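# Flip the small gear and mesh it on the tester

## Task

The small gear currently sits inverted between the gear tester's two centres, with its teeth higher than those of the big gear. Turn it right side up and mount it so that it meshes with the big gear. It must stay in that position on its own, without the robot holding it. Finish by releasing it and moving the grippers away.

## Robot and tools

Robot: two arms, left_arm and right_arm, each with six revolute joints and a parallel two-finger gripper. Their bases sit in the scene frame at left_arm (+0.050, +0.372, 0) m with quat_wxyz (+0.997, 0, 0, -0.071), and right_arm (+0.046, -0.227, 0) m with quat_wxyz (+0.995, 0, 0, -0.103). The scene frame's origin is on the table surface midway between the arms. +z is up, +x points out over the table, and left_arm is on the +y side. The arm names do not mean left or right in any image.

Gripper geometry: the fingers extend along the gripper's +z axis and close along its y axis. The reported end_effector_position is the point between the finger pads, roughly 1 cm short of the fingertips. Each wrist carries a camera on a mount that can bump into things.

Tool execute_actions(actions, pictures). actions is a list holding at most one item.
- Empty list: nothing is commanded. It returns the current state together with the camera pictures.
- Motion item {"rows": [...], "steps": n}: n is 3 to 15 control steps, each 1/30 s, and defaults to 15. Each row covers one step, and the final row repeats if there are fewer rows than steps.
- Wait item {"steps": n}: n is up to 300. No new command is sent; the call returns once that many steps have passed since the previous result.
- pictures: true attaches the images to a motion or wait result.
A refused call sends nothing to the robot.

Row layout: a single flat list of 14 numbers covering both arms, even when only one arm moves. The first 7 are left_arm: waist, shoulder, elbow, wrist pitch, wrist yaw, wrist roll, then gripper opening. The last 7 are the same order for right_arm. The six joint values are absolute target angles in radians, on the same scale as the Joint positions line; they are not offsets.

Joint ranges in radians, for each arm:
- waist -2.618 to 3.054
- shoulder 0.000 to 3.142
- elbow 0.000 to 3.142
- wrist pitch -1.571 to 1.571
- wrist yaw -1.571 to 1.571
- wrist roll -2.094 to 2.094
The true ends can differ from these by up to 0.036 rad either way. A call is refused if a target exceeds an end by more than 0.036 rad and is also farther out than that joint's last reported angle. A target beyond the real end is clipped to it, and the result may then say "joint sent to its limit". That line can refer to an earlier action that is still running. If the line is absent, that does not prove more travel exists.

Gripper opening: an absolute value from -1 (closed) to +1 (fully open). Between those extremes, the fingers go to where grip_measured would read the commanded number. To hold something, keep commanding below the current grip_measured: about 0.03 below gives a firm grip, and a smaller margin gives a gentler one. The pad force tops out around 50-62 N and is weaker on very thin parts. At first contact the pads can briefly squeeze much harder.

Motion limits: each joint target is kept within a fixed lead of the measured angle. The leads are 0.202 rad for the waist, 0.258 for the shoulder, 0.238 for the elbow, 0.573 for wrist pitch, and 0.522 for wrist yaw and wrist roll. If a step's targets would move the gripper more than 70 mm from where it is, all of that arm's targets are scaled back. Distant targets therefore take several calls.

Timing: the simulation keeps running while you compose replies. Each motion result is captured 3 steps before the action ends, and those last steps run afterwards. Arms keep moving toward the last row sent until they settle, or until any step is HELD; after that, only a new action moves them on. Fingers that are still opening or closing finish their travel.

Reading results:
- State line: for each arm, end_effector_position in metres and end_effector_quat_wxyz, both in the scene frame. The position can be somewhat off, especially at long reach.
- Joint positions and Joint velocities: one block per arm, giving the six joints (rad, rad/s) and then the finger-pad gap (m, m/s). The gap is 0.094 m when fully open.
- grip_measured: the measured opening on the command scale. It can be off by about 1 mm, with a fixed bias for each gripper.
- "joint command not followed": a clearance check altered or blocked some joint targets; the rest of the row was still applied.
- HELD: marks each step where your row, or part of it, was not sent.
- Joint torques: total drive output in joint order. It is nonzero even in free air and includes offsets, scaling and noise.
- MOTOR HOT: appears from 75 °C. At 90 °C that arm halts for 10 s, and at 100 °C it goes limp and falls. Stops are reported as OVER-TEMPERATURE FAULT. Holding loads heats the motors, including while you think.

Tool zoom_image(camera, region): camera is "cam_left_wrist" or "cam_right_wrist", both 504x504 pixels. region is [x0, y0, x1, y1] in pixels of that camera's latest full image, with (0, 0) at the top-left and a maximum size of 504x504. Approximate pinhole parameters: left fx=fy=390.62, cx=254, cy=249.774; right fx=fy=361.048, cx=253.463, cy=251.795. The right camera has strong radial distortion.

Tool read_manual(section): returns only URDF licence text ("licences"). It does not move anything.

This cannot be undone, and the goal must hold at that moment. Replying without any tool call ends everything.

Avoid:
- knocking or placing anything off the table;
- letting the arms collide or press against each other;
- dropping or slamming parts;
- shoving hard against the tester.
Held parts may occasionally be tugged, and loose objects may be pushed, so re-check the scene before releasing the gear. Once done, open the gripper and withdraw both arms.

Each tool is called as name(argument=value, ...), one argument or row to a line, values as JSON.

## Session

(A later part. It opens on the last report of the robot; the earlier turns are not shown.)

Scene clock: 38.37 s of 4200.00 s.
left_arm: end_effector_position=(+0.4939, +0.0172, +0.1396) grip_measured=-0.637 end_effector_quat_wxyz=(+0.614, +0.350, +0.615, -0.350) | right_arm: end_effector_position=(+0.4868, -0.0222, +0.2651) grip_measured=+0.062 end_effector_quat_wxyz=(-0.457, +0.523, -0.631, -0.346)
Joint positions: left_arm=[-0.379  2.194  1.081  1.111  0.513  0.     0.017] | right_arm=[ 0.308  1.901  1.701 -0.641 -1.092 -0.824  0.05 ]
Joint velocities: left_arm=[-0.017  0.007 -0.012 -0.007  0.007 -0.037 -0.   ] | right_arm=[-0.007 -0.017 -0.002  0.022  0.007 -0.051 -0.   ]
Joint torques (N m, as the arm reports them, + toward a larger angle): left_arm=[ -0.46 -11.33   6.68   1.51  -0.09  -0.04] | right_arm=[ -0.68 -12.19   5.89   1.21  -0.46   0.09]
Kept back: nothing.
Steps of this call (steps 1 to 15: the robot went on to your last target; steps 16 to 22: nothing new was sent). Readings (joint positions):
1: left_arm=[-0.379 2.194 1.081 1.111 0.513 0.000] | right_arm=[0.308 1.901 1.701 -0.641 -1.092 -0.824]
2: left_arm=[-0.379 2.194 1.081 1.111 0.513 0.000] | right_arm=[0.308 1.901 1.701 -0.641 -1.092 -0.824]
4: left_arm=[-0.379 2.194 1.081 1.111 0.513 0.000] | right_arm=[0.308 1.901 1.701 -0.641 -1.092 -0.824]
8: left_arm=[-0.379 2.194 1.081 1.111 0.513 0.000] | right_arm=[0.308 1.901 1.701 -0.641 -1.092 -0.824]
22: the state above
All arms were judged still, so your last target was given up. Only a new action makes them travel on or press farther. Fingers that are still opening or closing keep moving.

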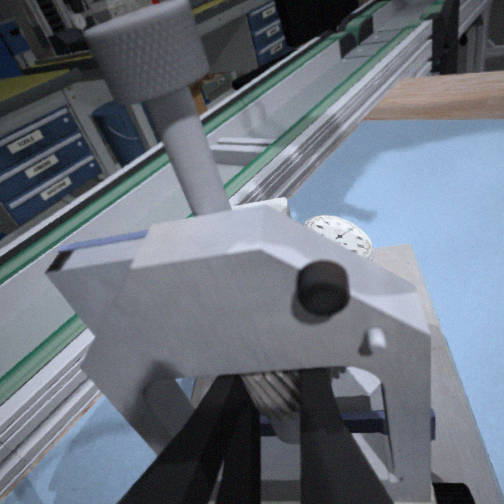

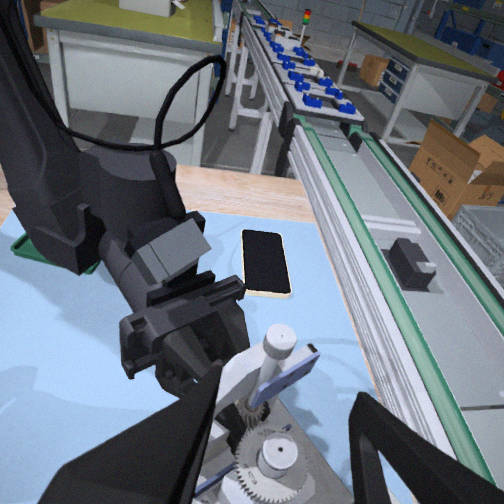

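execute_actions(
  actions=[
    {"rows": [
[-0.387,2.209,1.108,1.093,0.506,-0.005,-0.665, 0.3060,1.8877,1.6862,-0.6169,-1.0903,-0.8053,0.06],
[-0.387,2.209,1.108,1.093,0.506,-0.005,-0.665, 0.3119,1.8904,1.6824,-0.6039,-1.0857,-0.7956,0.06],
[-0.387,2.209,1.108,1.093,0.506,-0.005,-0.665, 0.3179,1.8931,1.6787,-0.5908,-1.0810,-0.7859,0.06],
[-0.387,2.209,1.108,1.093,0.506,-0.005,-0.665, 0.3239,1.8958,1.6749,-0.5777,-1.0763,-0.7762,0.06],
[-0.387,2.209,1.108,1.093,0.506,-0.005,-0.665, 0.3299,1.8985,1.6711,-0.5647,-1.0717,-0.7665,0.06],
[-0.387,2.209,1.108,1.093,0.506,-0.005,-0.665, 0.3358,1.9012,1.6673,-0.5516,-1.0670,-0.7568,0.06],
[-0.387,2.209,1.108,1.093,0.506,-0.005,-0.665, 0.3418,1.9039,1.6635,-0.5385,-1.0623,-0.7471,0.06],
[-0.387,2.209,1.108,1.093,0.506,-0.005,-0.665, 0.3478,1.9067,1.6598,-0.5255,-1.0577,-0.7373,0.06],
[-0.387,2.209,1.108,1.093,0.506,-0.005,-0.665, 0.3538,1.9094,1.6560,-0.5124,-1.0530,-0.7276,0.06],
[-0.387,2.209,1.108,1.093,0.506,-0.005,-0.665, 0.3597,1.9121,1.6522,-0.4993,-1.0483,-0.7179,0.06],
[-0.387,2.209,1.108,1.093,0.506,-0.005,-0.665, 0.3657,1.9148,1.6484,-0.4863,-1.0437,-0.7082,0.06],
[-0.387,2.209,1.108,1.093,0.506,-0.005,-0.665, 0.3717,1.9175,1.6446,-0.4732,-1.0390,-0.6985,0.06],
[-0.387,2.209,1.108,1.093,0.506,-0.005,-0.665, 0.3777,1.9202,1.6409,-0.4601,-1.0343,-0.6888,0.06],
[-0.387,2.209,1.108,1.093,0.506,-0.005,-0.665, 0.3836,1.9229,1.6371,-0.4471,-1.0297,-0.6791,0.06],
[-0.387,2.209,1.108,1.093,0.506,-0.005,-0.665, 0.3896,1.9256,1.6333,-0.4340,-1.0250,-0.6694,0.06]
], "steps": 15},
  ],
  pictures=true,
)

Scene clock: 39.80 s of 4200.00 s.
left_arm: end_effector_position=(+0.4939, +0.0172, +0.1396) grip_measured=-0.637 end_effector_quat_wxyz=(+0.614, +0.350, +0.615, -0.350) | right_arm: end_effector_position=(+0.4905, -0.0046, +0.2569) grip_measured=+0.062 end_effector_quat_wxyz=(-0.457, +0.519, -0.635, -0.344)
Joint positions: left_arm=[-0.379  2.194  1.081  1.111  0.513  0.     0.017] | right_arm=[ 0.351  1.905  1.664 -0.535 -1.055 -0.746  0.05 ]
Joint velocities: left_arm=[-0.002 -0.002 -0.017 -0.022 -0.037  0.022 -0.   ] | right_arm=[ 0.203  0.051 -0.115  0.388  0.051  0.198  0.   ]
Joint torques (N m, as the arm reports them, + toward a larger angle): left_arm=[ -0.6  -11.3    6.46   1.54  -0.12  -0.05] | right_arm=[  0.74 -10.26   5.73   1.22  -0.42   0.11]
Steps of this call (steps 1 to 31: nothing new was sent; steps 32 to 43: the first 12 steps of this action). Readings (joint positions):
32: left_arm=[-0.379 2.194 1.081 1.111 0.513 0.000] | right_arm=[0.308 1.901 1.701 -0.639 -1.091 -0.822]
33: left_arm=[-0.379 2.194 1.081 1.111 0.513 0.000] | right_arm=[0.308 1.901 1.701 -0.636 -1.090 -0.819]
35: left_arm=[-0.379 2.194 1.081 1.111 0.513 0.000] | right_arm=[0.308 1.901 1.697 -0.620 -1.086 -0.810]
39: left_arm=[-0.379 2.194 1.081 1.111 0.513 0.000] | right_arm=[0.322 1.901 1.678 -0.582 -1.071 -0.781]
43: the state above

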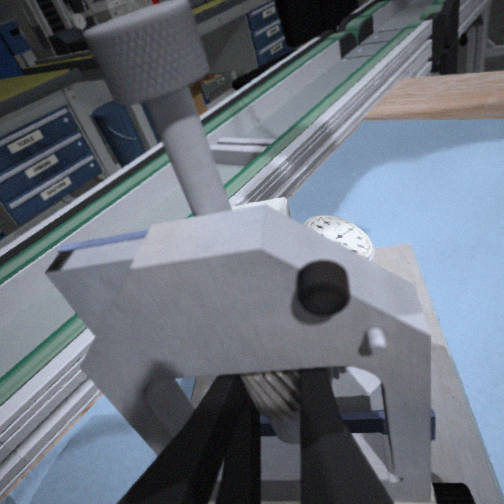

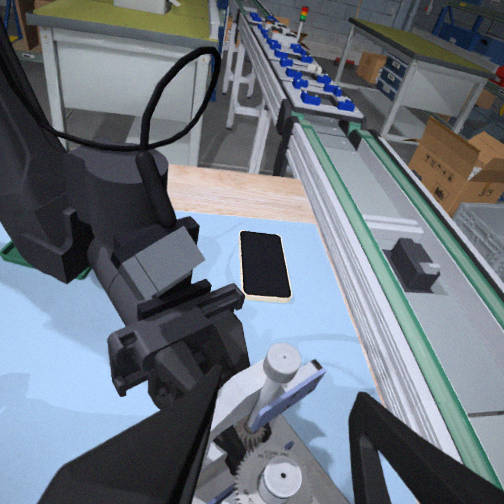

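execute_actions(
  actions=[
    {"rows": [
[-0.387,2.209,1.108,1.093,0.506,-0.005,-0.665, 0.3934,1.9273,1.6309,-0.4256,-1.0220,-0.6632,0.06],
[-0.387,2.209,1.108,1.093,0.506,-0.005,-0.665, 0.3973,1.9291,1.6284,-0.4172,-1.0190,-0.6569,0.06],
[-0.387,2.209,1.108,1.093,0.506,-0.005,-0.665, 0.4011,1.9308,1.6260,-0.4088,-1.0160,-0.6507,0.06],
[-0.387,2.209,1.108,1.093,0.506,-0.005,-0.665, 0.4050,1.9326,1.6236,-0.4004,-1.0130,-0.6444,0.06],
[-0.387,2.209,1.108,1.093,0.506,-0.005,-0.665, 0.4088,1.9343,1.6212,-0.3920,-1.0100,-0.6382,0.06],
[-0.387,2.209,1.108,1.093,0.506,-0.005,-0.665, 0.4126,1.9360,1.6187,-0.3836,-1.0070,-0.6320,0.06],
[-0.387,2.209,1.108,1.093,0.506,-0.005,-0.665, 0.4165,1.9378,1.6163,-0.3752,-1.0040,-0.6257,0.06],
[-0.387,2.209,1.108,1.093,0.506,-0.005,-0.665, 0.4203,1.9395,1.6139,-0.3668,-1.0010,-0.6195,0.06],
[-0.387,2.209,1.108,1.093,0.506,-0.005,-0.665, 0.4242,1.9413,1.6114,-0.3584,-0.9980,-0.6132,0.06],
[-0.387,2.209,1.108,1.093,0.506,-0.005,-0.665, 0.4280,1.9430,1.6090,-0.3500,-0.9950,-0.6070,0.06]
], "steps": 15},
  ],
  pictures=true,
)

execute_actions(
  actions=[
    {"steps": 10},
  ],
  pictures=true,
)

Scene clock: 40.50 s of 4200.00 s.
left_arm: end_effector_position=(+0.4939, +0.0172, +0.1396) grip_measured=-0.637 end_effector_quat_wxyz=(+0.614, +0.350, +0.615, -0.350) | right_arm: end_effector_position=(+0.4968, +0.0246, +0.2410) grip_measured=+0.062 end_effector_quat_wxyz=(-0.455, +0.511, -0.641, -0.348)
Joint positions: left_arm=[-0.379  2.194  1.081  1.111  0.513  0.     0.017] | right_arm=[ 0.418  1.935  1.623 -0.382 -1.002 -0.631  0.05 ]
Joint velocities: left_arm=[ 0.002 -0.007 -0.002 -0.051 -0.051 -0.037 -0.   ] | right_arm=[ 0.115  0.09  -0.032  0.154  0.037  0.11   0.   ]
Joint torques (N m, as the arm reports them, + toward a larger angle): left_arm=[ -0.41 -11.4    6.71   1.5   -0.09  -0.02] | right_arm=[  0.5  -11.04   5.93   1.36  -0.35   0.09]
Steps of this call (steps 1 to 3: the last 3 steps of your previous action; steps 4 to 9: the robot went on to your last target; steps 10 to 21: the first 12 steps of this action). Readings (joint positions):
10: left_arm=[-0.379 2.194 1.081 1.111 0.513 0.000] | right_arm=[0.386 1.928 1.642 -0.458 -1.026 -0.686]
11: left_arm=[-0.379 2.194 1.081 1.111 0.513 0.000] | right_arm=[0.386 1.928 1.641 -0.453 -1.024 -0.682]
13: left_arm=[-0.379 2.194 1.081 1.111 0.513 0.000] | right_arm=[0.388 1.928 1.639 -0.439 -1.020 -0.673]
17: left_arm=[-0.379 2.194 1.081 1.111 0.513 0.000] | right_arm=[0.401 1.928 1.631 -0.410 -1.010 -0.652]
21: the state above

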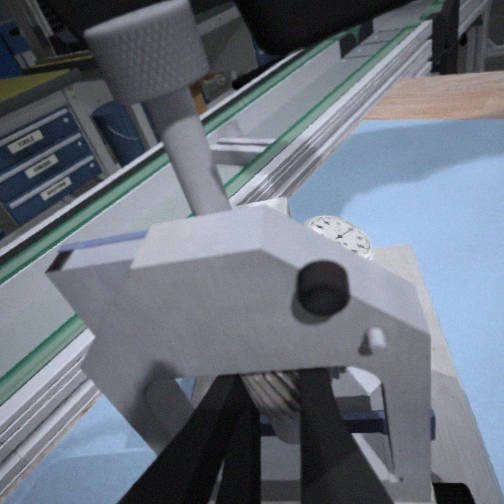

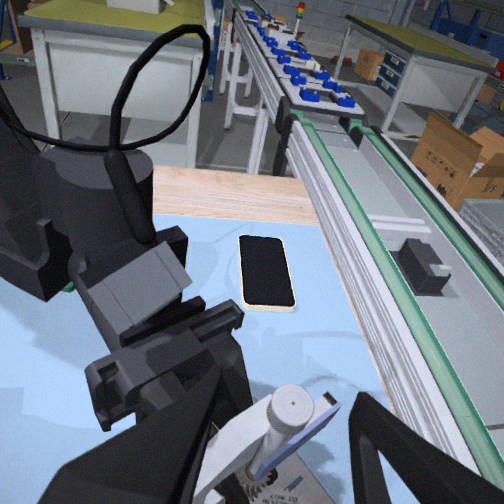

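Scene clock: 40.83 s of 4200.00 s.
left_arm: end_effector_position=(+0.4939, +0.0172, +0.1396) grip_measured=-0.637 end_effector_quat_wxyz=(+0.614, +0.350, +0.615, -0.350) | right_arm: end_effector_position=(+0.4988, +0.0266, +0.2373) grip_measured=+0.062 end_effector_quat_wxyz=(-0.454, +0.508, -0.644, -0.348)
Joint positions: left_arm=[-0.379  2.194  1.081  1.111  0.513  0.     0.017] | right_arm=[ 0.423  1.943  1.619 -0.364 -0.994 -0.617  0.05 ]
Joint velocities: left_arm=[ 0.002 -0.022 -0.007  0.007 -0.11  -0.037 -0.   ] | right_arm=[ 0.007 -0.002 -0.002  0.051  0.066  0.007  0.001]
Joint torques (N m, as the arm reports them, + toward a larger angle): left_arm=[ -0.61 -11.38   6.63   1.5   -0.08  -0.05] | right_arm=[  0.46 -11.37   6.04   1.34  -0.35   0.07]
Kept back: nothing.
Steps of this call (steps 1 to 3: the last 3 steps of your previous action; steps 4 to 10: the robot went on to your last target). Readings (joint positions):
1: left_arm=[-0.379 2.194 1.081 1.111 0.513 0.000] | right_arm=[0.421 1.937 1.622 -0.378 -1.000 -0.628]
2: left_arm=[-0.379 2.194 1.081 1.111 0.513 0.000] | right_arm=[0.422 1.939 1.621 -0.375 -0.999 -0.626]
4: left_arm=[-0.379 2.194 1.081 1.111 0.513 0.000] | right_arm=[0.423 1.942 1.620 -0.371 -0.997 -0.622]
8: left_arm=[-0.379 2.194 1.081 1.111 0.513 0.000] | right_arm=[0.423 1.943 1.619 -0.366 -0.995 -0.618]
10: the state above

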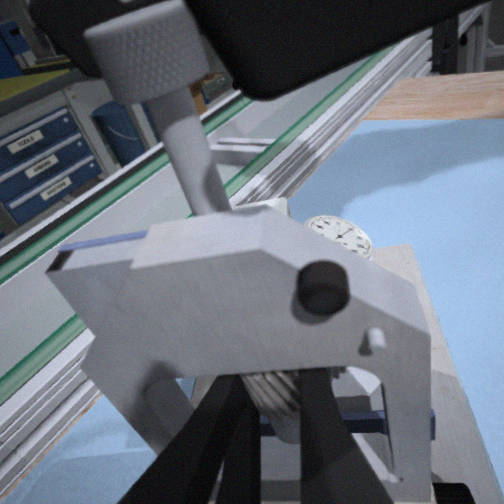

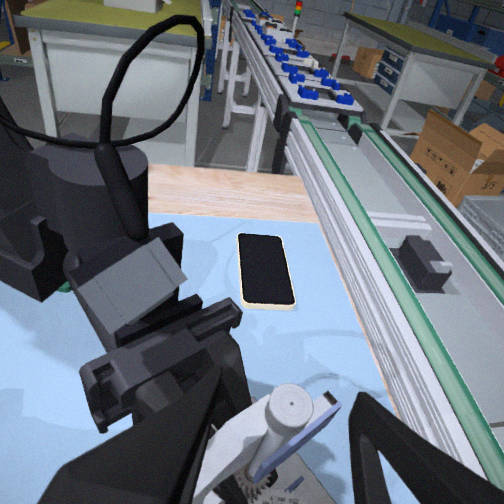

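execute_actions(
  actions=[
    {"rows": [
[-0.387,2.209,1.108,1.093,0.506,-0.005,-0.665, 0.4280,1.946,1.6090,-0.3500,-0.9950,-0.6070,-0.05],
[-0.387,2.209,1.108,1.093,0.506,-0.005,-0.665, 0.4280,1.949,1.6090,-0.3500,-0.9950,-0.6070,-0.15],
[-0.387,2.209,1.108,1.093,0.506,-0.005,-0.665, 0.4280,1.952,1.6090,-0.3500,-0.9950,-0.6070,-0.25],
[-0.387,2.209,1.108,1.093,0.506,-0.005,-0.665, 0.4280,1.952,1.6090,-0.3500,-0.9950,-0.6070,-0.33],
[-0.387,2.209,1.108,1.093,0.506,-0.005,-0.665, 0.4280,1.952,1.6090,-0.3500,-0.9950,-0.6070,-0.40],
[-0.387,2.209,1.108,1.093,0.506,-0.005,-0.665, 0.4280,1.952,1.6090,-0.3500,-0.9950,-0.6070,-0.45],
[-0.387,2.209,1.108,1.093,0.506,-0.005,-0.665, 0.4280,1.952,1.6090,-0.3500,-0.9950,-0.6070,-0.50],
[-0.387,2.209,1.108,1.093,0.506,-0.005,-0.665, 0.4280,1.952,1.6090,-0.3500,-0.9950,-0.6070,-0.52]
], "steps": 15},
  ],
  pictures=true,
)

Scene clock: 41.57 s of 4200.00 s.
left_arm: end_effector_position=(+0.4939, +0.0172, +0.1396) grip_measured=-0.637 end_effector_quat_wxyz=(+0.614, +0.350, +0.615, -0.350) | right_arm: end_effector_position=(+0.4991, +0.0267, +0.2376) grip_measured=-0.518 end_effector_quat_wxyz=(-0.454, +0.508, -0.644, -0.348)
Joint positions: left_arm=[-0.379  2.194  1.081  1.111  0.513  0.     0.017] | right_arm=[ 0.423  1.943  1.619 -0.362 -0.994 -0.616  0.023]
Joint velocities: left_arm=[ 0.012 -0.007  0.007 -0.051 -0.037  0.051 -0.   ] | right_arm=[-0.017 -0.002  0.007 -0.007  0.081 -0.037  0.   ]
Joint torques (N m, as the arm reports them, + toward a larger angle): left_arm=[ -0.54 -11.36   6.6    1.53  -0.07  -0.05] | right_arm=[  0.45 -10.66   6.11   1.36  -0.36   0.08]
Steps of this call (steps 1 to 10: the robot went on to your last target; steps 11 to 22: the first 12 steps of this action). Readings (joint positions):
11: left_arm=[-0.379 2.194 1.081 1.111 0.513 0.000] | right_arm=[0.423 1.943 1.619 -0.362 -0.994 -0.616]
12: left_arm=[-0.379 2.194 1.081 1.111 0.513 0.000] | right_arm=[0.423 1.943 1.619 -0.362 -0.994 -0.616]
14: left_arm=[-0.379 2.194 1.081 1.111 0.513 0.000] | right_arm=[0.423 1.943 1.619 -0.362 -0.994 -0.616]
18: left_arm=[-0.379 2.194 1.081 1.111 0.513 0.000] | right_arm=[0.423 1.943 1.619 -0.362 -0.994 -0.616]
22: the state above

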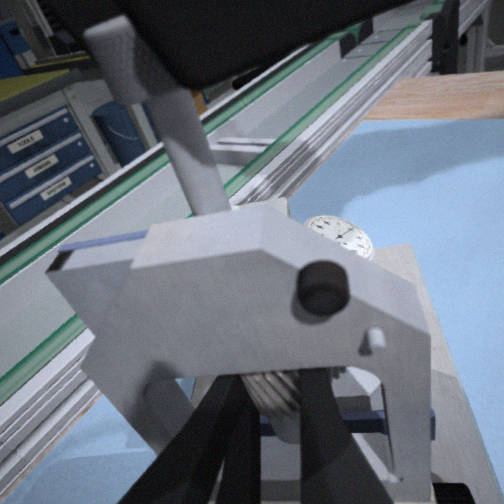

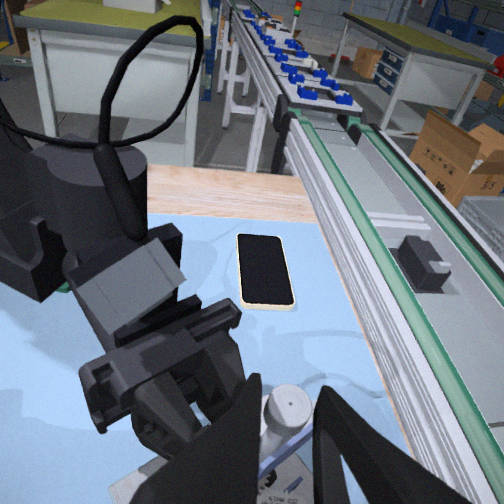

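execute_actions(
  actions=[
    {"rows": [
[-0.387,2.209,1.108,1.093,0.506,-0.005,-0.665, 0.4300,1.956,1.6090,-0.3500,-0.9950,-0.6070,-0.52],
[-0.387,2.209,1.108,1.093,0.506,-0.005,-0.665, 0.4320,1.960,1.6090,-0.3500,-0.9950,-0.6070,-0.52],
[-0.387,2.209,1.108,1.093,0.506,-0.005,-0.665, 0.4340,1.964,1.6090,-0.3500,-0.9950,-0.6070,-0.52]
], "steps": 12},
  ],
  pictures=true,
)

Scene clock: 45.70 s of 4200.00 s.
left_arm: end_effector_position=(+0.4939, +0.0172, +0.1396) grip_measured=-0.637 end_effector_quat_wxyz=(+0.614, +0.350, +0.615, -0.350) | right_arm: end_effector_position=(+0.5019, +0.0272, +0.2272) grip_measured=-0.518 end_effector_quat_wxyz=(-0.447, +0.506, -0.649, -0.351)
Joint positions: left_arm=[-0.379  2.194  1.081  1.111  0.513  0.     0.017] | right_arm=[ 0.423  1.965  1.619 -0.359 -0.993 -0.615  0.023]
Joint velocities: left_arm=[-0.007  0.007  0.022 -0.022 -0.007  0.066 -0.001] | right_arm=[ 0.002  0.037  0.007 -0.022  0.037  0.007 -0.002]
Joint torques (N m, as the arm reports them, + toward a larger angle): left_arm=[ -0.48 -11.32   6.6    1.53  -0.06  -0.04] | right_arm=[  1.02 -11.89   6.07   1.32  -0.4    0.09]
Steps of this call (steps 1 to 3: the last 3 steps of your previous action; steps 4 to 15: the robot went on to your last target; steps 16 to 90: nothing new was sent; then 0.83 s passed at rest; steps 91 to 99: the first 9 steps of this action). Readings (joint positions):
91: left_arm=[-0.379 2.194 1.081 1.111 0.513 0.000] | right_arm=[0.423 1.943 1.619 -0.362 -0.994 -0.616]
92: left_arm=[-0.379 2.194 1.081 1.111 0.513 0.000] | right_arm=[0.423 1.945 1.619 -0.361 -0.994 -0.616]
94: left_arm=[-0.379 2.194 1.081 1.111 0.513 0.000] | right_arm=[0.423 1.950 1.619 -0.359 -0.994 -0.616]
98: left_arm=[-0.379 2.194 1.081 1.111 0.513 0.000] | right_arm=[0.423 1.963 1.619 -0.359 -0.993 -0.616]
99: the state above

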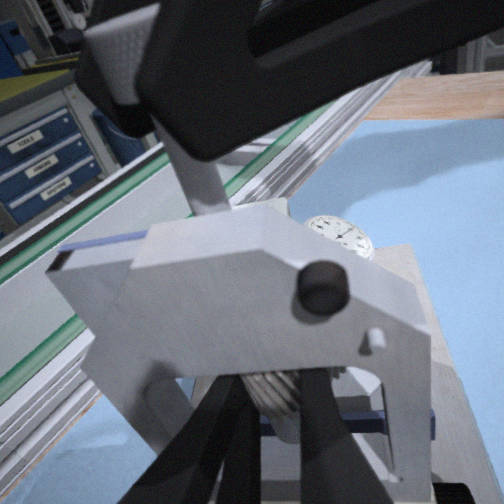

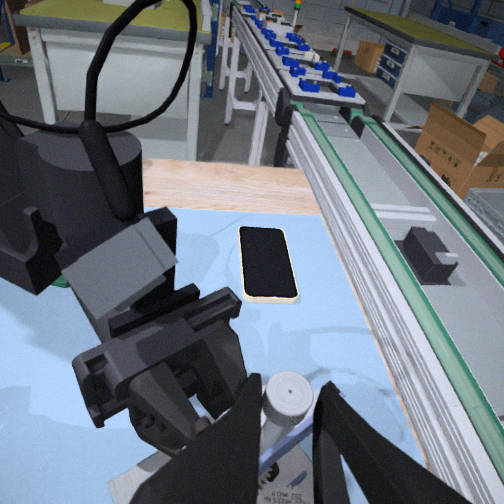

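execute_actions(
  actions=[
    {"rows": [
[-0.387,2.209,1.108,1.093,0.506,-0.005,-0.665, 0.4300,1.955,1.6090,-0.3500,-0.9950,-0.6070,-0.55],
[-0.387,2.209,1.108,1.093,0.506,-0.005,-0.665, 0.4300,1.950,1.6090,-0.3500,-0.9950,-0.6070,-0.57],
[-0.387,2.209,1.108,1.093,0.506,-0.005,-0.665, 0.4300,1.946,1.6090,-0.3500,-0.9950,-0.6070,-0.58],
[-0.387,2.209,1.108,1.093,0.506,-0.005,-0.665, 0.4300,1.944,1.6090,-0.3500,-0.9950,-0.6070,-0.58]
], "steps": 12},
  ],
  pictures=true,
)

Scene clock: 46.57 s of 4200.00 s.
left_arm: end_effector_position=(+0.4939, +0.0172, +0.1396) grip_measured=-0.637 end_effector_quat_wxyz=(+0.614, +0.350, +0.615, -0.350) | right_arm: end_effector_position=(+0.5021, +0.0272, +0.2266) grip_measured=-0.578 end_effector_quat_wxyz=(-0.447, +0.505, -0.650, -0.351)
Joint positions: left_arm=[-0.379  2.194  1.081  1.111  0.513  0.     0.017] | right_arm=[ 0.423  1.966  1.619 -0.359 -0.992 -0.615  0.02 ]
Joint velocities: left_arm=[ 0.002 -0.007 -0.002 -0.095  0.081 -0.051  0.   ] | right_arm=[ 0.007 -0.032 -0.017  0.022  0.007 -0.037  0.   ]
Joint torques (N m, as the arm reports them, + toward a larger angle): left_arm=[ -0.57 -11.4    6.54   1.53  -0.09  -0.02] | right_arm=[  0.65 -13.44   6.07   1.33  -0.37   0.09]
Steps of this call (steps 1 to 3: the last 3 steps of your previous action; steps 4 to 15: the robot went on to your last target; steps 16 to 17: nothing new was sent; steps 18 to 26: the first 9 steps of this action). Readings (joint positions):
18: left_arm=[-0.379 2.194 1.081 1.111 0.513 0.000] | right_arm=[0.423 1.966 1.619 -0.359 -0.992 -0.615]
19: left_arm=[-0.379 2.194 1.081 1.111 0.513 0.000] | right_arm=[0.423 1.966 1.619 -0.359 -0.992 -0.615]
21: left_arm=[-0.379 2.194 1.081 1.111 0.513 0.000] | right_arm=[0.423 1.966 1.619 -0.359 -0.992 -0.615]
25: left_arm=[-0.379 2.194 1.081 1.111 0.513 0.000] | right_arm=[0.423 1.966 1.619 -0.359 -0.992 -0.615]
26: the state above

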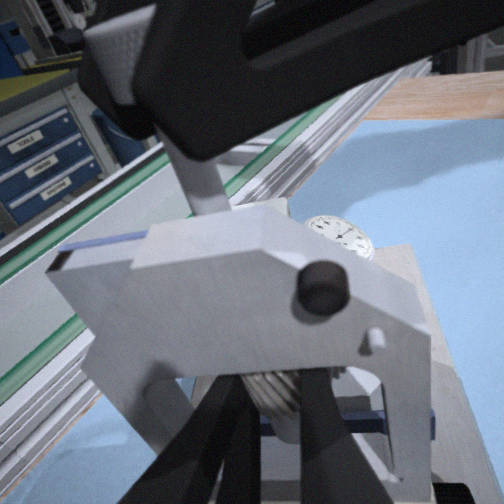

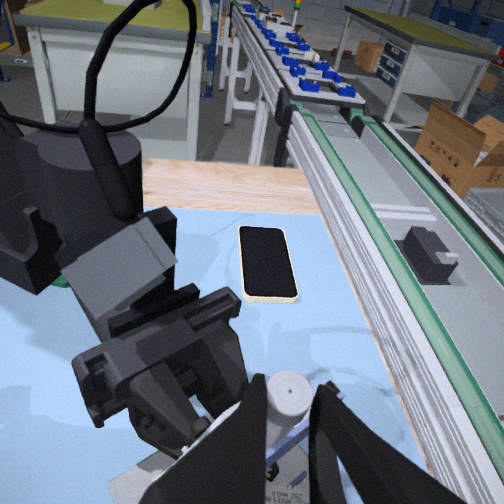

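execute_actions(
  actions=[
    {"rows": [
[-0.387,2.209,1.108,1.093,0.506,-0.005,-0.665, 0.4260,1.950,1.6120,-0.3550,-0.9930,-0.6120,-0.60],
[-0.387,2.209,1.108,1.093,0.506,-0.005,-0.665, 0.4260,1.950,1.6120,-0.3550,-0.9930,-0.6120,-0.615],
[-0.387,2.209,1.108,1.093,0.506,-0.005,-0.665, 0.4260,1.950,1.6120,-0.3550,-0.9930,-0.6120,-0.63],
[-0.387,2.209,1.108,1.093,0.506,-0.005,-0.665, 0.4260,1.950,1.6120,-0.3550,-0.9930,-0.6120,-0.645],
[-0.387,2.209,1.108,1.093,0.506,-0.005,-0.665, 0.4260,1.950,1.6120,-0.3550,-0.9930,-0.6120,-0.66],
[-0.387,2.209,1.108,1.093,0.506,-0.005,-0.665, 0.4260,1.950,1.6120,-0.3550,-0.9930,-0.6120,-0.675],
[-0.387,2.209,1.108,1.093,0.506,-0.005,-0.665, 0.4260,1.950,1.6120,-0.3550,-0.9930,-0.6120,-0.69]
], "steps": 12},
  ],
  pictures=true,
)

Scene clock: 47.07 s of 4200.00 s.
left_arm: end_effector_position=(+0.4940, +0.0172, +0.1396) grip_measured=-0.637 end_effector_quat_wxyz=(+0.614, +0.350, +0.615, -0.349) | right_arm: end_effector_position=(+0.5008, +0.0276, +0.2267) grip_measured=-0.681 end_effector_quat_wxyz=(-0.445, +0.505, -0.649, -0.354)
Joint positions: left_arm=[-0.379  2.194  1.081  1.111  0.513  0.     0.017] | right_arm=[ 0.423  1.966  1.619 -0.363 -0.999 -0.615  0.015]
Joint velocities: left_arm=[ 0.012  0.007 -0.012 -0.007 -0.022 -0.066 -0.   ] | right_arm=[ 0.007 -0.012 -0.007  0.037 -0.051  0.022 -0.001]
Joint torques (N m, as the arm reports them, + toward a larger angle): left_arm=[ -0.61 -11.34   6.66   1.52  -0.06  -0.05] | right_arm=[  0.31 -12.91   6.28   1.31  -0.3    0.04]
Steps of this call (steps 1 to 3: the last 3 steps of your previous action; steps 4 to 6: the robot went on to your last target; steps 7 to 15: the first 9 steps of this action). Readings (joint positions):
7: left_arm=[-0.379 2.194 1.081 1.111 0.513 0.000] | right_arm=[0.423 1.966 1.619 -0.359 -0.992 -0.615]
8: left_arm=[-0.379 2.194 1.081 1.111 0.513 0.000] | right_arm=[0.423 1.966 1.619 -0.359 -0.993 -0.615]
10: left_arm=[-0.379 2.194 1.081 1.111 0.513 0.000] | right_arm=[0.423 1.966 1.619 -0.361 -0.996 -0.615]
14: left_arm=[-0.379 2.194 1.081 1.111 0.513 0.000] | right_arm=[0.423 1.966 1.619 -0.363 -0.999 -0.615]
15: the state above

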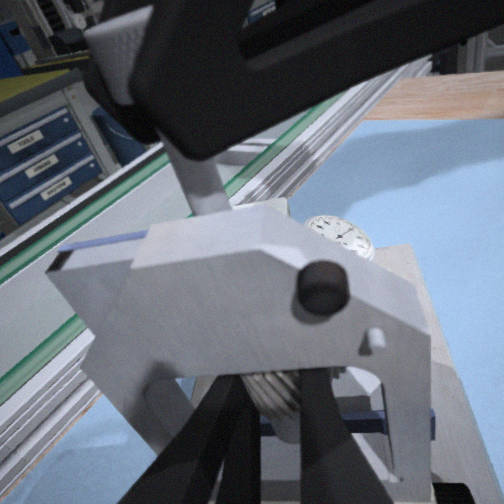

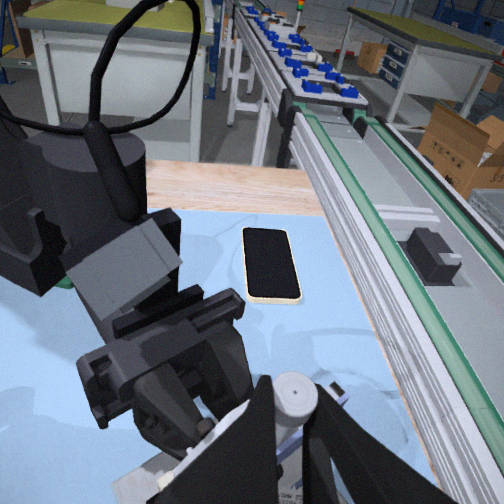

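execute_actions(
  actions=[
    {"rows": [
[-0.387,2.209,1.108,1.093,0.506,-0.005,-0.665, 0.4240,1.950,1.620,-0.363,-0.997,-0.6150,-0.70],
[-0.387,2.209,1.108,1.093,0.506,-0.005,-0.665, 0.4240,1.950,1.628,-0.365,-0.997,-0.6150,-0.71],
[-0.387,2.209,1.108,1.093,0.506,-0.005,-0.665, 0.4240,1.950,1.634,-0.367,-0.997,-0.6150,-0.715],
[-0.387,2.209,1.108,1.093,0.506,-0.005,-0.665, 0.4240,1.950,1.639,-0.369,-0.997,-0.6150,-0.715],
[-0.387,2.209,1.108,1.093,0.506,-0.005,-0.665, 0.4240,1.949,1.643,-0.373,-0.997,-0.6150,-0.715],
[-0.387,2.209,1.108,1.093,0.506,-0.005,-0.665, 0.4240,1.949,1.647,-0.377,-0.997,-0.6150,-0.715],
[-0.387,2.209,1.108,1.093,0.506,-0.005,-0.665, 0.4240,1.948,1.651,-0.381,-0.997,-0.6150,-0.715],
[-0.387,2.209,1.108,1.093,0.506,-0.005,-0.665, 0.4240,1.948,1.655,-0.385,-0.997,-0.6150,-0.715],
[-0.387,2.209,1.108,1.093,0.506,-0.005,-0.665, 0.4240,1.947,1.659,-0.389,-0.997,-0.6150,-0.715],
[-0.387,2.209,1.108,1.093,0.506,-0.005,-0.665, 0.4240,1.947,1.663,-0.393,-0.997,-0.6150,-0.715],
[-0.387,2.209,1.108,1.093,0.506,-0.005,-0.665, 0.4240,1.946,1.667,-0.397,-0.997,-0.6150,-0.715],
[-0.387,2.209,1.108,1.093,0.506,-0.005,-0.665, 0.4240,1.946,1.671,-0.401,-0.997,-0.6150,-0.715],
[-0.387,2.209,1.108,1.093,0.506,-0.005,-0.665, 0.4240,1.945,1.675,-0.405,-0.997,-0.6150,-0.715],
[-0.387,2.209,1.108,1.093,0.506,-0.005,-0.665, 0.4240,1.945,1.679,-0.409,-0.997,-0.6150,-0.715],
[-0.387,2.209,1.108,1.093,0.506,-0.005,-0.665, 0.4240,1.944,1.683,-0.413,-0.997,-0.6150,-0.715]
], "steps": 15},
  ],
  pictures=true,
)

execute_actions(
  actions=[
    {"steps": 12},
  ],
  pictures=true,
)

Scene clock: 48.07 s of 4200.00 s.
left_arm: end_effector_position=(+0.4940, +0.0172, +0.1396) grip_measured=-0.637 end_effector_quat_wxyz=(+0.614, +0.350, +0.615, -0.349) | right_arm: end_effector_position=(+0.5005, +0.0276, +0.2271) grip_measured=-0.698 end_effector_quat_wxyz=(-0.443, +0.505, -0.651, -0.354)
Joint positions: left_arm=[-0.379  2.194  1.081  1.111  0.513  0.001  0.017] | right_arm=[ 0.424  1.966  1.625 -0.376 -0.996 -0.616  0.014]
Joint velocities: left_arm=[-0.017 -0.002  0.007  0.007 -0.007  0.037 -0.001] | right_arm=[ 0.022 -0.012  0.071 -0.081  0.11  -0.051 -0.001]
Joint torques (N m, as the arm reports them, + toward a larger angle): left_arm=[ -0.48 -11.4    6.51   1.53  -0.14  -0.03] | right_arm=[ -0.04 -13.31   9.59   1.17  -0.49   0.02]
Steps of this call (steps 1 to 3: the last 3 steps of your previous action; steps 4 to 15: the robot went on to your last target; steps 16 to 18: nothing new was sent; steps 19 to 30: the first 12 steps of this action). Readings (joint positions):
19: left_arm=[-0.379 2.194 1.081 1.111 0.513 0.000] | right_arm=[0.423 1.966 1.619 -0.364 -0.999 -0.615]
20: left_arm=[-0.379 2.194 1.081 1.111 0.513 0.000] | right_arm=[0.423 1.966 1.619 -0.364 -0.999 -0.615]
22: left_arm=[-0.379 2.194 1.081 1.111 0.513 0.000] | right_arm=[0.423 1.966 1.619 -0.364 -0.999 -0.615]
26: left_arm=[-0.379 2.194 1.081 1.111 0.513 0.000] | right_arm=[0.423 1.966 1.619 -0.365 -0.999 -0.616]
30: the state above

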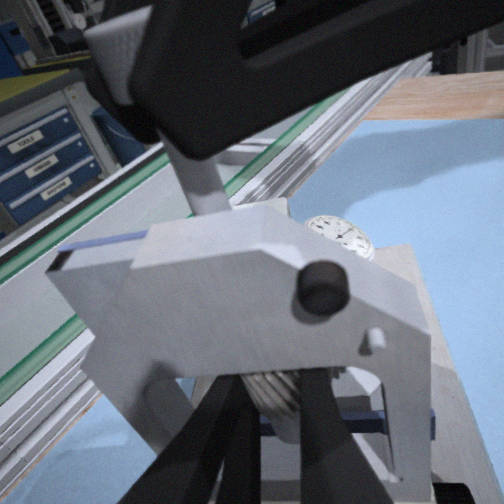

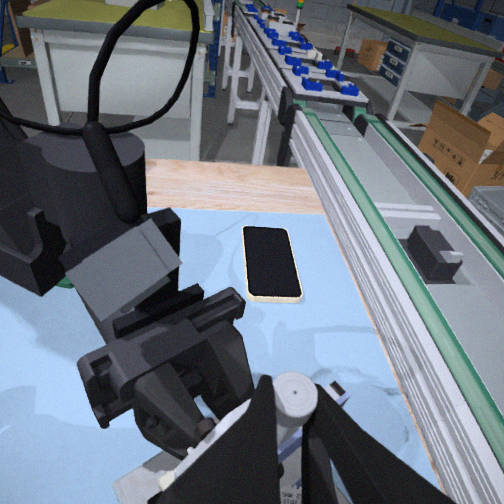

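Scene clock: 48.47 s of 4200.00 s.
left_arm: end_effector_position=(+0.4940, +0.0172, +0.1396) grip_measured=-0.637 end_effector_quat_wxyz=(+0.614, +0.350, +0.615, -0.349) | right_arm: end_effector_position=(+0.5003, +0.0274, +0.2272) grip_measured=-0.698 end_effector_quat_wxyz=(-0.438, +0.504, -0.657, -0.350)
Joint positions: left_arm=[-0.379  2.194  1.081  1.111  0.513  0.001  0.017] | right_arm=[ 0.426  1.966  1.639 -0.405 -0.981 -0.621  0.014]
Joint velocities: left_arm=[-0.007 -0.002  0.017  0.037  0.007  0.037 -0.   ] | right_arm=[ 0.012  0.002  0.017  0.037 -0.007 -0.007 -0.001]
Joint torques (N m, as the arm reports them, + toward a larger angle): left_arm=[ -0.52 -11.11   6.67   1.51  -0.1   -0.02] | right_arm=[ -0.17 -13.47   9.73   1.15  -0.52   0.06]
Kept back: nothing.
Steps of this call (steps 1 to 3: the last 3 steps of your previous action; steps 4 to 12: the robot went on to your last target). Readings (joint positions):
1: left_arm=[-0.379 2.194 1.081 1.111 0.513 0.001] | right_arm=[0.424 1.966 1.628 -0.381 -0.994 -0.617]
2: left_arm=[-0.379 2.194 1.081 1.111 0.513 0.001] | right_arm=[0.424 1.966 1.630 -0.386 -0.991 -0.618]
4: left_arm=[-0.379 2.194 1.081 1.111 0.513 0.001] | right_arm=[0.425 1.966 1.635 -0.396 -0.987 -0.619]
8: left_arm=[-0.379 2.194 1.081 1.111 0.513 0.001] | right_arm=[0.426 1.966 1.639 -0.404 -0.982 -0.621]
12: the state above

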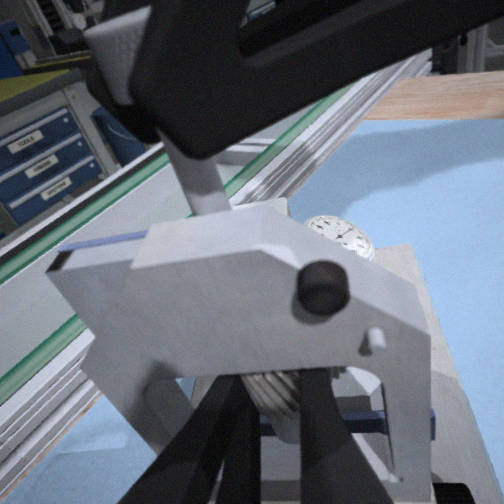

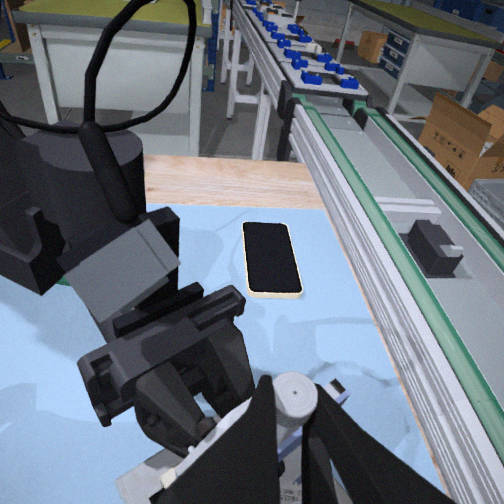

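execute_actions(
  actions=[
    {"rows": [
[-0.387,2.209,1.108,1.093,0.506,-0.005,-0.665, 0.4240,1.944,1.686,-0.410,-1.000,-0.6150,-0.725],
[-0.387,2.209,1.108,1.093,0.506,-0.005,-0.665, 0.4240,1.944,1.689,-0.407,-1.003,-0.6150,-0.728],
[-0.387,2.209,1.108,1.093,0.506,-0.005,-0.665, 0.4240,1.944,1.692,-0.404,-1.006,-0.6150,-0.728],
[-0.387,2.209,1.108,1.093,0.506,-0.005,-0.665, 0.4240,1.944,1.695,-0.401,-1.009,-0.6150,-0.728],
[-0.387,2.209,1.108,1.093,0.506,-0.005,-0.665, 0.4240,1.943,1.698,-0.398,-1.012,-0.6150,-0.728],
[-0.387,2.209,1.108,1.093,0.506,-0.005,-0.665, 0.4240,1.943,1.701,-0.395,-1.015,-0.6150,-0.728],
[-0.387,2.209,1.108,1.093,0.506,-0.005,-0.665, 0.4240,1.943,1.704,-0.392,-1.018,-0.6150,-0.728],
[-0.387,2.209,1.108,1.093,0.506,-0.005,-0.665, 0.4240,1.942,1.707,-0.389,-1.021,-0.6150,-0.728],
[-0.387,2.209,1.108,1.093,0.506,-0.005,-0.665, 0.4240,1.942,1.710,-0.386,-1.024,-0.6150,-0.728],
[-0.387,2.209,1.108,1.093,0.506,-0.005,-0.665, 0.4240,1.942,1.713,-0.383,-1.027,-0.6150,-0.728],
[-0.387,2.209,1.108,1.093,0.506,-0.005,-0.665, 0.4240,1.941,1.716,-0.380,-1.030,-0.6150,-0.728],
[-0.387,2.209,1.108,1.093,0.506,-0.005,-0.665, 0.4240,1.941,1.719,-0.380,-1.033,-0.6150,-0.728],
[-0.387,2.209,1.108,1.093,0.506,-0.005,-0.665, 0.4240,1.941,1.722,-0.380,-1.036,-0.6150,-0.728]
], "steps": 15},
  ],
  pictures=false,
)

execute_actions(
  actions=[
    {"steps": 10},
  ],
  pictures=true,
)

Scene clock: 49.47 s of 4200.00 s.
left_arm: end_effector_position=(+0.4940, +0.0172, +0.1396) grip_measured=-0.637 end_effector_quat_wxyz=(+0.614, +0.350, +0.615, -0.349) | right_arm: end_effector_position=(+0.5005, +0.0276, +0.2288) grip_measured=-0.704 end_effector_quat_wxyz=(-0.436, +0.505, -0.657, -0.351)
Joint positions: left_arm=[-0.379  2.194  1.081  1.111  0.513  0.001  0.017] | right_arm=[ 0.426  1.97   1.653 -0.423 -0.983 -0.625  0.014]
Joint velocities: left_arm=[-0.002 -0.007 -0.002 -0.037 -0.022  0.037  0.   ] | right_arm=[-0.007  0.027  0.032 -0.007 -0.037 -0.051  0.   ]
Joint torques (N m, as the arm reports them, + toward a larger angle): left_arm=[ -0.52 -11.4    6.51   1.5   -0.11  -0.06] | right_arm=[ -0.23 -14.16  11.06   1.71  -0.95   0.12]
Steps of this call (steps 1 to 18: the robot went on to your last target; steps 19 to 30: the first 12 steps of this action). Readings (joint positions):
19: left_arm=[-0.379 2.194 1.081 1.111 0.513 0.001] | right_arm=[0.426 1.966 1.639 -0.406 -0.981 -0.621]
20: left_arm=[-0.379 2.194 1.081 1.111 0.513 0.001] | right_arm=[0.426 1.966 1.639 -0.406 -0.981 -0.621]
22: left_arm=[-0.379 2.194 1.081 1.111 0.513 0.001] | right_arm=[0.426 1.966 1.641 -0.406 -0.981 -0.622]
26: left_arm=[-0.379 2.194 1.081 1.111 0.513 0.001] | right_arm=[0.426 1.967 1.647 -0.414 -0.981 -0.623]
30: the state above

Scene clock: 49.80 s of 4200.00 s.
left_arm: end_effector_position=(+0.4940, +0.0172, +0.1396) grip_measured=-0.637 end_effector_quat_wxyz=(+0.614, +0.350, +0.615, -0.349) | right_arm: end_effector_position=(+0.5004, +0.0277, +0.2293) grip_measured=-0.704 end_effector_quat_wxyz=(-0.435, +0.505, -0.657, -0.352)
Joint positions: left_arm=[-0.379  2.194  1.081  1.111  0.513  0.001  0.017] | right_arm=[ 0.426  1.971  1.659 -0.431 -0.984 -0.628  0.014]
Joint velocities: left_arm=[-0.007  0.002 -0.017 -0.022 -0.007 -0.051 -0.   ] | right_arm=[ 0.012 -0.017 -0.027 -0.051  0.066  0.037 -0.001]
Joint torques (N m, as the arm reports them, + toward a larger angle): left_arm=[ -0.5  -11.34   6.54   1.51  -0.06  -0.04] | right_arm=[ -0.2  -14.19  11.06   1.68  -0.97   0.13]
Kept back: nothing.
Steps of this call (steps 1 to 3: the last 3 steps of your previous action; steps 4 to 10: the robot went on to your last target). Readings (joint positions):
1: left_arm=[-0.379 2.194 1.081 1.111 0.513 0.001] | right_arm=[0.426 1.970 1.655 -0.425 -0.983 -0.626]
2: left_arm=[-0.379 2.194 1.081 1.111 0.513 0.001] | right_arm=[0.426 1.971 1.657 -0.427 -0.984 -0.626]
4: left_arm=[-0.379 2.194 1.081 1.111 0.513 0.001] | right_arm=[0.426 1.971 1.658 -0.429 -0.984 -0.627]
8: left_arm=[-0.379 2.194 1.081 1.111 0.513 0.001] | right_arm=[0.426 1.971 1.659 -0.431 -0.984 -0.628]
10: the state above

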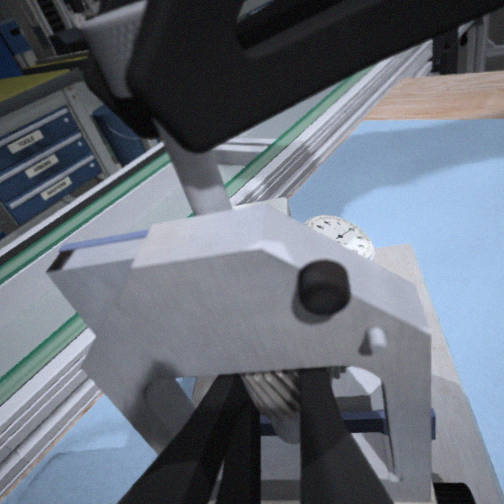

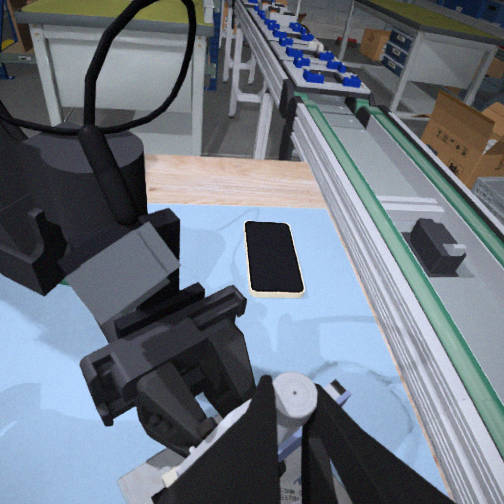

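execute_actions(
  actions=[
    {"rows": [
[-0.387,2.209,1.108,1.093,0.506,-0.005,-0.665, 0.4240,1.939,1.725,-0.380,-1.038,-0.6150,-0.732],
[-0.387,2.209,1.108,1.093,0.506,-0.005,-0.665, 0.4240,1.937,1.728,-0.380,-1.040,-0.6150,-0.732],
[-0.387,2.209,1.108,1.093,0.506,-0.005,-0.665, 0.4240,1.935,1.731,-0.380,-1.042,-0.6150,-0.732],
[-0.387,2.209,1.108,1.093,0.506,-0.005,-0.665, 0.4240,1.933,1.734,-0.380,-1.044,-0.6150,-0.732],
[-0.387,2.209,1.108,1.093,0.506,-0.005,-0.665, 0.4240,1.931,1.737,-0.380,-1.046,-0.6150,-0.732],
[-0.387,2.209,1.108,1.093,0.506,-0.005,-0.665, 0.4240,1.929,1.740,-0.380,-1.048,-0.6150,-0.732],
[-0.387,2.209,1.108,1.093,0.506,-0.005,-0.665, 0.4240,1.927,1.743,-0.380,-1.050,-0.6150,-0.732],
[-0.387,2.209,1.108,1.093,0.506,-0.005,-0.665, 0.4240,1.925,1.746,-0.380,-1.052,-0.6150,-0.732],
[-0.387,2.209,1.108,1.093,0.506,-0.005,-0.665, 0.4240,1.923,1.749,-0.380,-1.054,-0.6150,-0.732],
[-0.387,2.209,1.108,1.093,0.506,-0.005,-0.665, 0.4240,1.921,1.752,-0.380,-1.056,-0.6150,-0.732],
[-0.387,2.209,1.108,1.093,0.506,-0.005,-0.665, 0.4240,1.919,1.755,-0.380,-1.058,-0.6150,-0.732],
[-0.387,2.209,1.108,1.093,0.506,-0.005,-0.665, 0.4240,1.917,1.758,-0.380,-1.060,-0.6150,-0.732],
[-0.387,2.209,1.108,1.093,0.506,-0.005,-0.665, 0.4240,1.915,1.761,-0.380,-1.062,-0.6150,-0.732],
[-0.387,2.209,1.108,1.093,0.506,-0.005,-0.665, 0.4240,1.915,1.764,-0.380,-1.064,-0.6150,-0.732],
[-0.387,2.209,1.108,1.093,0.506,-0.005,-0.665, 0.4240,1.915,1.767,-0.380,-1.066,-0.6150,-0.732]
], "steps": 15},
  ],
  pictures=false,
)

execute_actions(
  actions=[
    {"steps": 10},
  ],
  pictures=true,
)

Scene clock: 50.90 s of 4200.00 s.
left_arm: end_effector_position=(+0.4940, +0.0172, +0.1396) grip_measured=-0.637 end_effector_quat_wxyz=(+0.614, +0.350, +0.615, -0.349) | right_arm: end_effector_position=(+0.5003, +0.0281, +0.2357) grip_measured=-0.704 end_effector_quat_wxyz=(-0.435, +0.506, -0.656, -0.353)
Joint positions: left_arm=[-0.379  2.194  1.081  1.111  0.513  0.001  0.017] | right_arm=[ 0.426  1.971  1.683 -0.454 -0.988 -0.628  0.014]
Joint velocities: left_arm=[ 0.017 -0.007  0.007  0.051 -0.007 -0.022 -0.001] | right_arm=[-0.002 -0.002  0.046 -0.125 -0.037  0.022 -0.001]
Joint torques (N m, as the arm reports them, + toward a larger angle): left_arm=[ -0.57 -11.18   6.65   1.54  -0.11  -0.05] | right_arm=[ -0.2  -16.21  11.69   1.98  -1.18   0.15]
Steps of this call (steps 1 to 15: the robot went on to your last target; steps 16 to 21: nothing new was sent; steps 22 to 33: the first 12 steps of this action). Readings (joint positions):
22: left_arm=[-0.379 2.194 1.081 1.111 0.513 0.001] | right_arm=[0.426 1.971 1.660 -0.431 -0.984 -0.628]
23: left_arm=[-0.379 2.194 1.081 1.111 0.513 0.001] | right_arm=[0.426 1.971 1.660 -0.431 -0.984 -0.628]
25: left_arm=[-0.379 2.194 1.081 1.111 0.513 0.001] | right_arm=[0.426 1.971 1.661 -0.432 -0.984 -0.628]
29: left_arm=[-0.379 2.194 1.081 1.111 0.513 0.001] | right_arm=[0.426 1.971 1.674 -0.444 -0.987 -0.628]
33: the state above

Scene clock: 51.23 s of 4200.00 s.
left_arm: end_effector_position=(+0.4940, +0.0172, +0.1396) grip_measured=-0.637 end_effector_quat_wxyz=(+0.614, +0.350, +0.615, -0.349) | right_arm: end_effector_position=(+0.5001, +0.0282, +0.2385) grip_measured=-0.704 end_effector_quat_wxyz=(-0.435, +0.506, -0.656, -0.354)
Joint positions: left_arm=[-0.379  2.194  1.081  1.111  0.513  0.001  0.017] | right_arm=[ 0.426  1.971  1.694 -0.466 -0.989 -0.629  0.014]
Joint velocities: left_arm=[ 0.002  0.002 -0.002 -0.051  0.007 -0.139  0.   ] | right_arm=[ 0.002  0.007 -0.017  0.007 -0.022  0.037  0.001]
Joint torques (N m, as the arm reports them, + toward a larger angle): left_arm=[ -0.48 -11.34   6.6    1.49  -0.11  -0.06] | right_arm=[ -0.21 -16.4   11.77   2.    -1.26   0.15]
Kept back: nothing.
Steps of this call (steps 1 to 3: the last 3 steps of your previous action; steps 4 to 10: the robot went on to your last target). Readings (joint positions):
1: left_arm=[-0.379 2.194 1.081 1.111 0.513 0.001] | right_arm=[0.426 1.971 1.685 -0.456 -0.988 -0.628]
2: left_arm=[-0.379 2.194 1.081 1.111 0.513 0.001] | right_arm=[0.426 1.971 1.687 -0.458 -0.989 -0.628]
4: left_arm=[-0.379 2.194 1.081 1.111 0.513 0.001] | right_arm=[0.426 1.971 1.692 -0.463 -0.989 -0.628]
8: left_arm=[-0.379 2.194 1.081 1.111 0.513 0.001] | right_arm=[0.426 1.971 1.694 -0.466 -0.989 -0.629]
10: the state above

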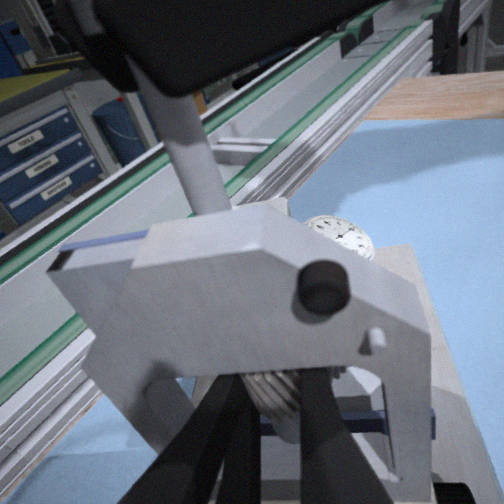

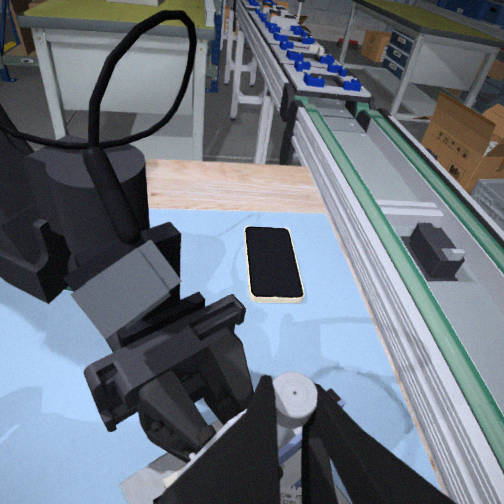

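execute_actions(
  actions=[
    {"rows": [
[-0.382,2.200,1.095,1.105,0.510,-0.002,-0.67, 0.4240,1.915,1.769,-0.380,-1.067,-0.6150,-0.732],
[-0.380,2.194,1.085,1.113,0.513,0.0,-0.67, 0.4240,1.915,1.771,-0.380,-1.068,-0.6150,-0.732],
[-0.380,2.194,1.085,1.118,0.513,0.0,-0.67, 0.4240,1.915,1.773,-0.380,-1.069,-0.6150,-0.732],
[-0.380,2.194,1.085,1.122,0.513,0.0,-0.67, 0.4240,1.915,1.775,-0.380,-1.070,-0.6150,-0.732],
[-0.380,2.194,1.085,1.126,0.513,0.0,-0.67, 0.4240,1.915,1.777,-0.380,-1.071,-0.6150,-0.732],
[-0.380,2.194,1.085,1.130,0.513,0.0,-0.67, 0.4240,1.915,1.779,-0.380,-1.072,-0.6150,-0.732],
[-0.380,2.194,1.085,1.134,0.513,0.0,-0.67, 0.4240,1.915,1.781,-0.380,-1.073,-0.6150,-0.732],
[-0.380,2.194,1.085,1.138,0.513,0.0,-0.67, 0.4240,1.915,1.783,-0.380,-1.074,-0.6150,-0.732],
[-0.380,2.194,1.085,1.142,0.513,0.0,-0.67, 0.4240,1.915,1.783,-0.380,-1.074,-0.6150,-0.732]
], "steps": 15},
  ],
  pictures=true,
)

Scene clock: 52.83 s of 4200.00 s.
left_arm: end_effector_position=(+0.4940, +0.0172, +0.1408) grip_measured=-0.637 end_effector_quat_wxyz=(+0.616, +0.350, +0.613, -0.349) | right_arm: end_effector_position=(+0.5000, +0.0283, +0.2419) grip_measured=-0.704 end_effector_quat_wxyz=(-0.435, +0.506, -0.655, -0.355)
Joint positions: left_arm=[-0.379  2.194  1.081  1.117  0.513  0.001  0.017] | right_arm=[ 0.426  1.971  1.706 -0.478 -0.991 -0.629  0.014]
Joint velocities: left_arm=[-0.007 -0.002 -0.017 -0.022 -0.022 -0.022  0.001] | right_arm=[ 0.017 -0.007 -0.022  0.066  0.051 -0.051 -0.001]
Joint torques (N m, as the arm reports them, + toward a larger angle): left_arm=[  0.03 -12.9    5.1    1.97  -0.01   0.02] | right_arm=[ -0.2  -16.34  12.05   2.1   -1.35   0.16]
Steps of this call (steps 1 to 30: the robot went on to your last target; steps 31 to 36: nothing new was sent; steps 37 to 48: the first 12 steps of this action). Readings (joint positions):
37: left_arm=[-0.379 2.194 1.081 1.111 0.513 0.001] | right_arm=[0.426 1.971 1.694 -0.466 -0.989 -0.629]
38: left_arm=[-0.379 2.194 1.081 1.112 0.513 0.001] | right_arm=[0.426 1.971 1.694 -0.466 -0.989 -0.629]
40: left_arm=[-0.379 2.194 1.081 1.113 0.513 0.001] | right_arm=[0.426 1.971 1.694 -0.466 -0.989 -0.629]
44: left_arm=[-0.379 2.194 1.081 1.115 0.513 0.001] | right_arm=[0.426 1.971 1.701 -0.472 -0.990 -0.629]
48: the state above

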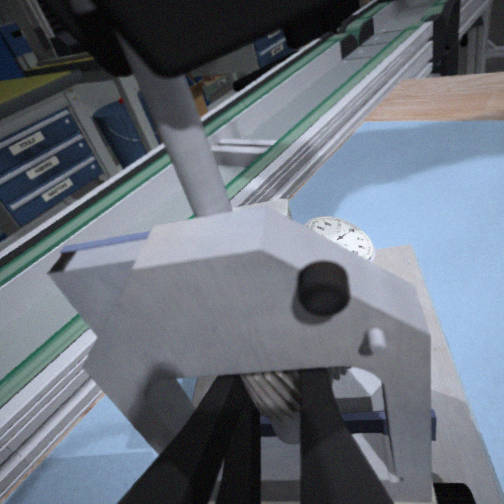

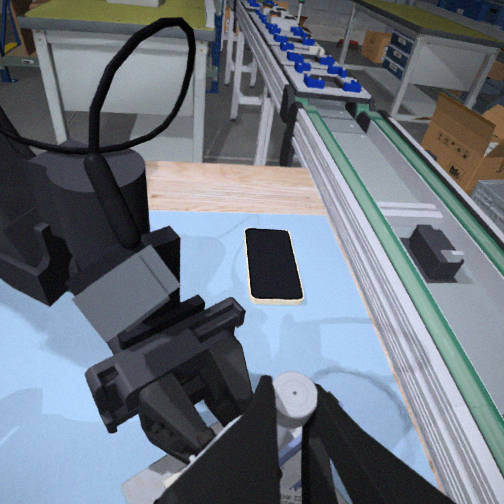

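execute_actions(
  actions=[
    {"rows": [
[-0.380,2.194,1.085,1.145,0.513,0.0,-0.67, 0.4240,1.915,1.783,-0.380,-1.074,-0.6150,-0.732],
[-0.380,2.194,1.085,1.148,0.513,0.0,-0.67, 0.4240,1.915,1.783,-0.380,-1.074,-0.6150,-0.732],
[-0.380,2.194,1.085,1.151,0.513,0.0,-0.67, 0.4240,1.915,1.783,-0.380,-1.074,-0.6150,-0.732],
[-0.380,2.194,1.085,1.154,0.513,0.0,-0.67, 0.4240,1.915,1.783,-0.380,-1.074,-0.6150,-0.732],
[-0.380,2.194,1.085,1.157,0.513,0.0,-0.67, 0.4240,1.915,1.783,-0.380,-1.074,-0.6150,-0.732]
], "steps": 12},
  ],
  pictures=true,
)

Scene clock: 53.37 s of 4200.00 s.
left_arm: end_effector_position=(+0.4940, +0.0172, +0.1418) grip_measured=-0.637 end_effector_quat_wxyz=(+0.618, +0.350, +0.611, -0.349) | right_arm: end_effector_position=(+0.5000, +0.0283, +0.2419) grip_measured=-0.704 end_effector_quat_wxyz=(-0.435, +0.506, -0.655, -0.355)
Joint positions: left_arm=[-0.379  2.194  1.081  1.121  0.513  0.001  0.017] | right_arm=[ 0.426  1.971  1.706 -0.478 -0.991 -0.629  0.014]
Joint velocities: left_arm=[-0.002 -0.022 -0.007 -0.051  0.022 -0.007 -0.001] | right_arm=[-0.022 -0.022 -0.007 -0.022 -0.066 -0.022  0.001]
Joint torques (N m, as the arm reports them, + toward a larger angle): left_arm=[  0.   -12.75   5.14   1.99  -0.02   0.03] | right_arm=[ -0.22 -16.4   11.99   2.1   -1.34   0.14]
Steps of this call (steps 1 to 3: the last 3 steps of your previous action; steps 4 to 7: the robot went on to your last target; steps 8 to 16: the first 9 steps of this action). Readings (joint positions):
8: left_arm=[-0.379 2.194 1.081 1.117 0.513 0.001] | right_arm=[0.426 1.971 1.706 -0.478 -0.991 -0.629]
9: left_arm=[-0.379 2.194 1.081 1.117 0.513 0.001] | right_arm=[0.426 1.971 1.706 -0.478 -0.991 -0.629]
11: left_arm=[-0.379 2.194 1.081 1.119 0.513 0.001] | right_arm=[0.426 1.971 1.706 -0.478 -0.991 -0.629]
15: left_arm=[-0.379 2.194 1.081 1.121 0.513 0.001] | right_arm=[0.426 1.971 1.706 -0.478 -0.991 -0.629]
16: the state above

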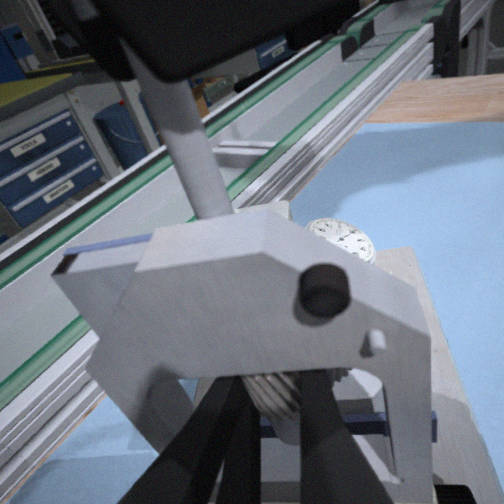

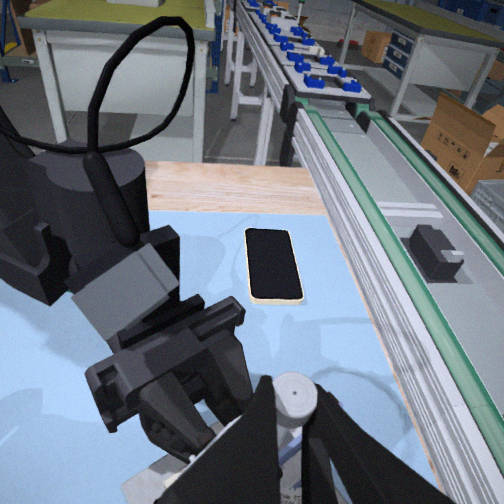

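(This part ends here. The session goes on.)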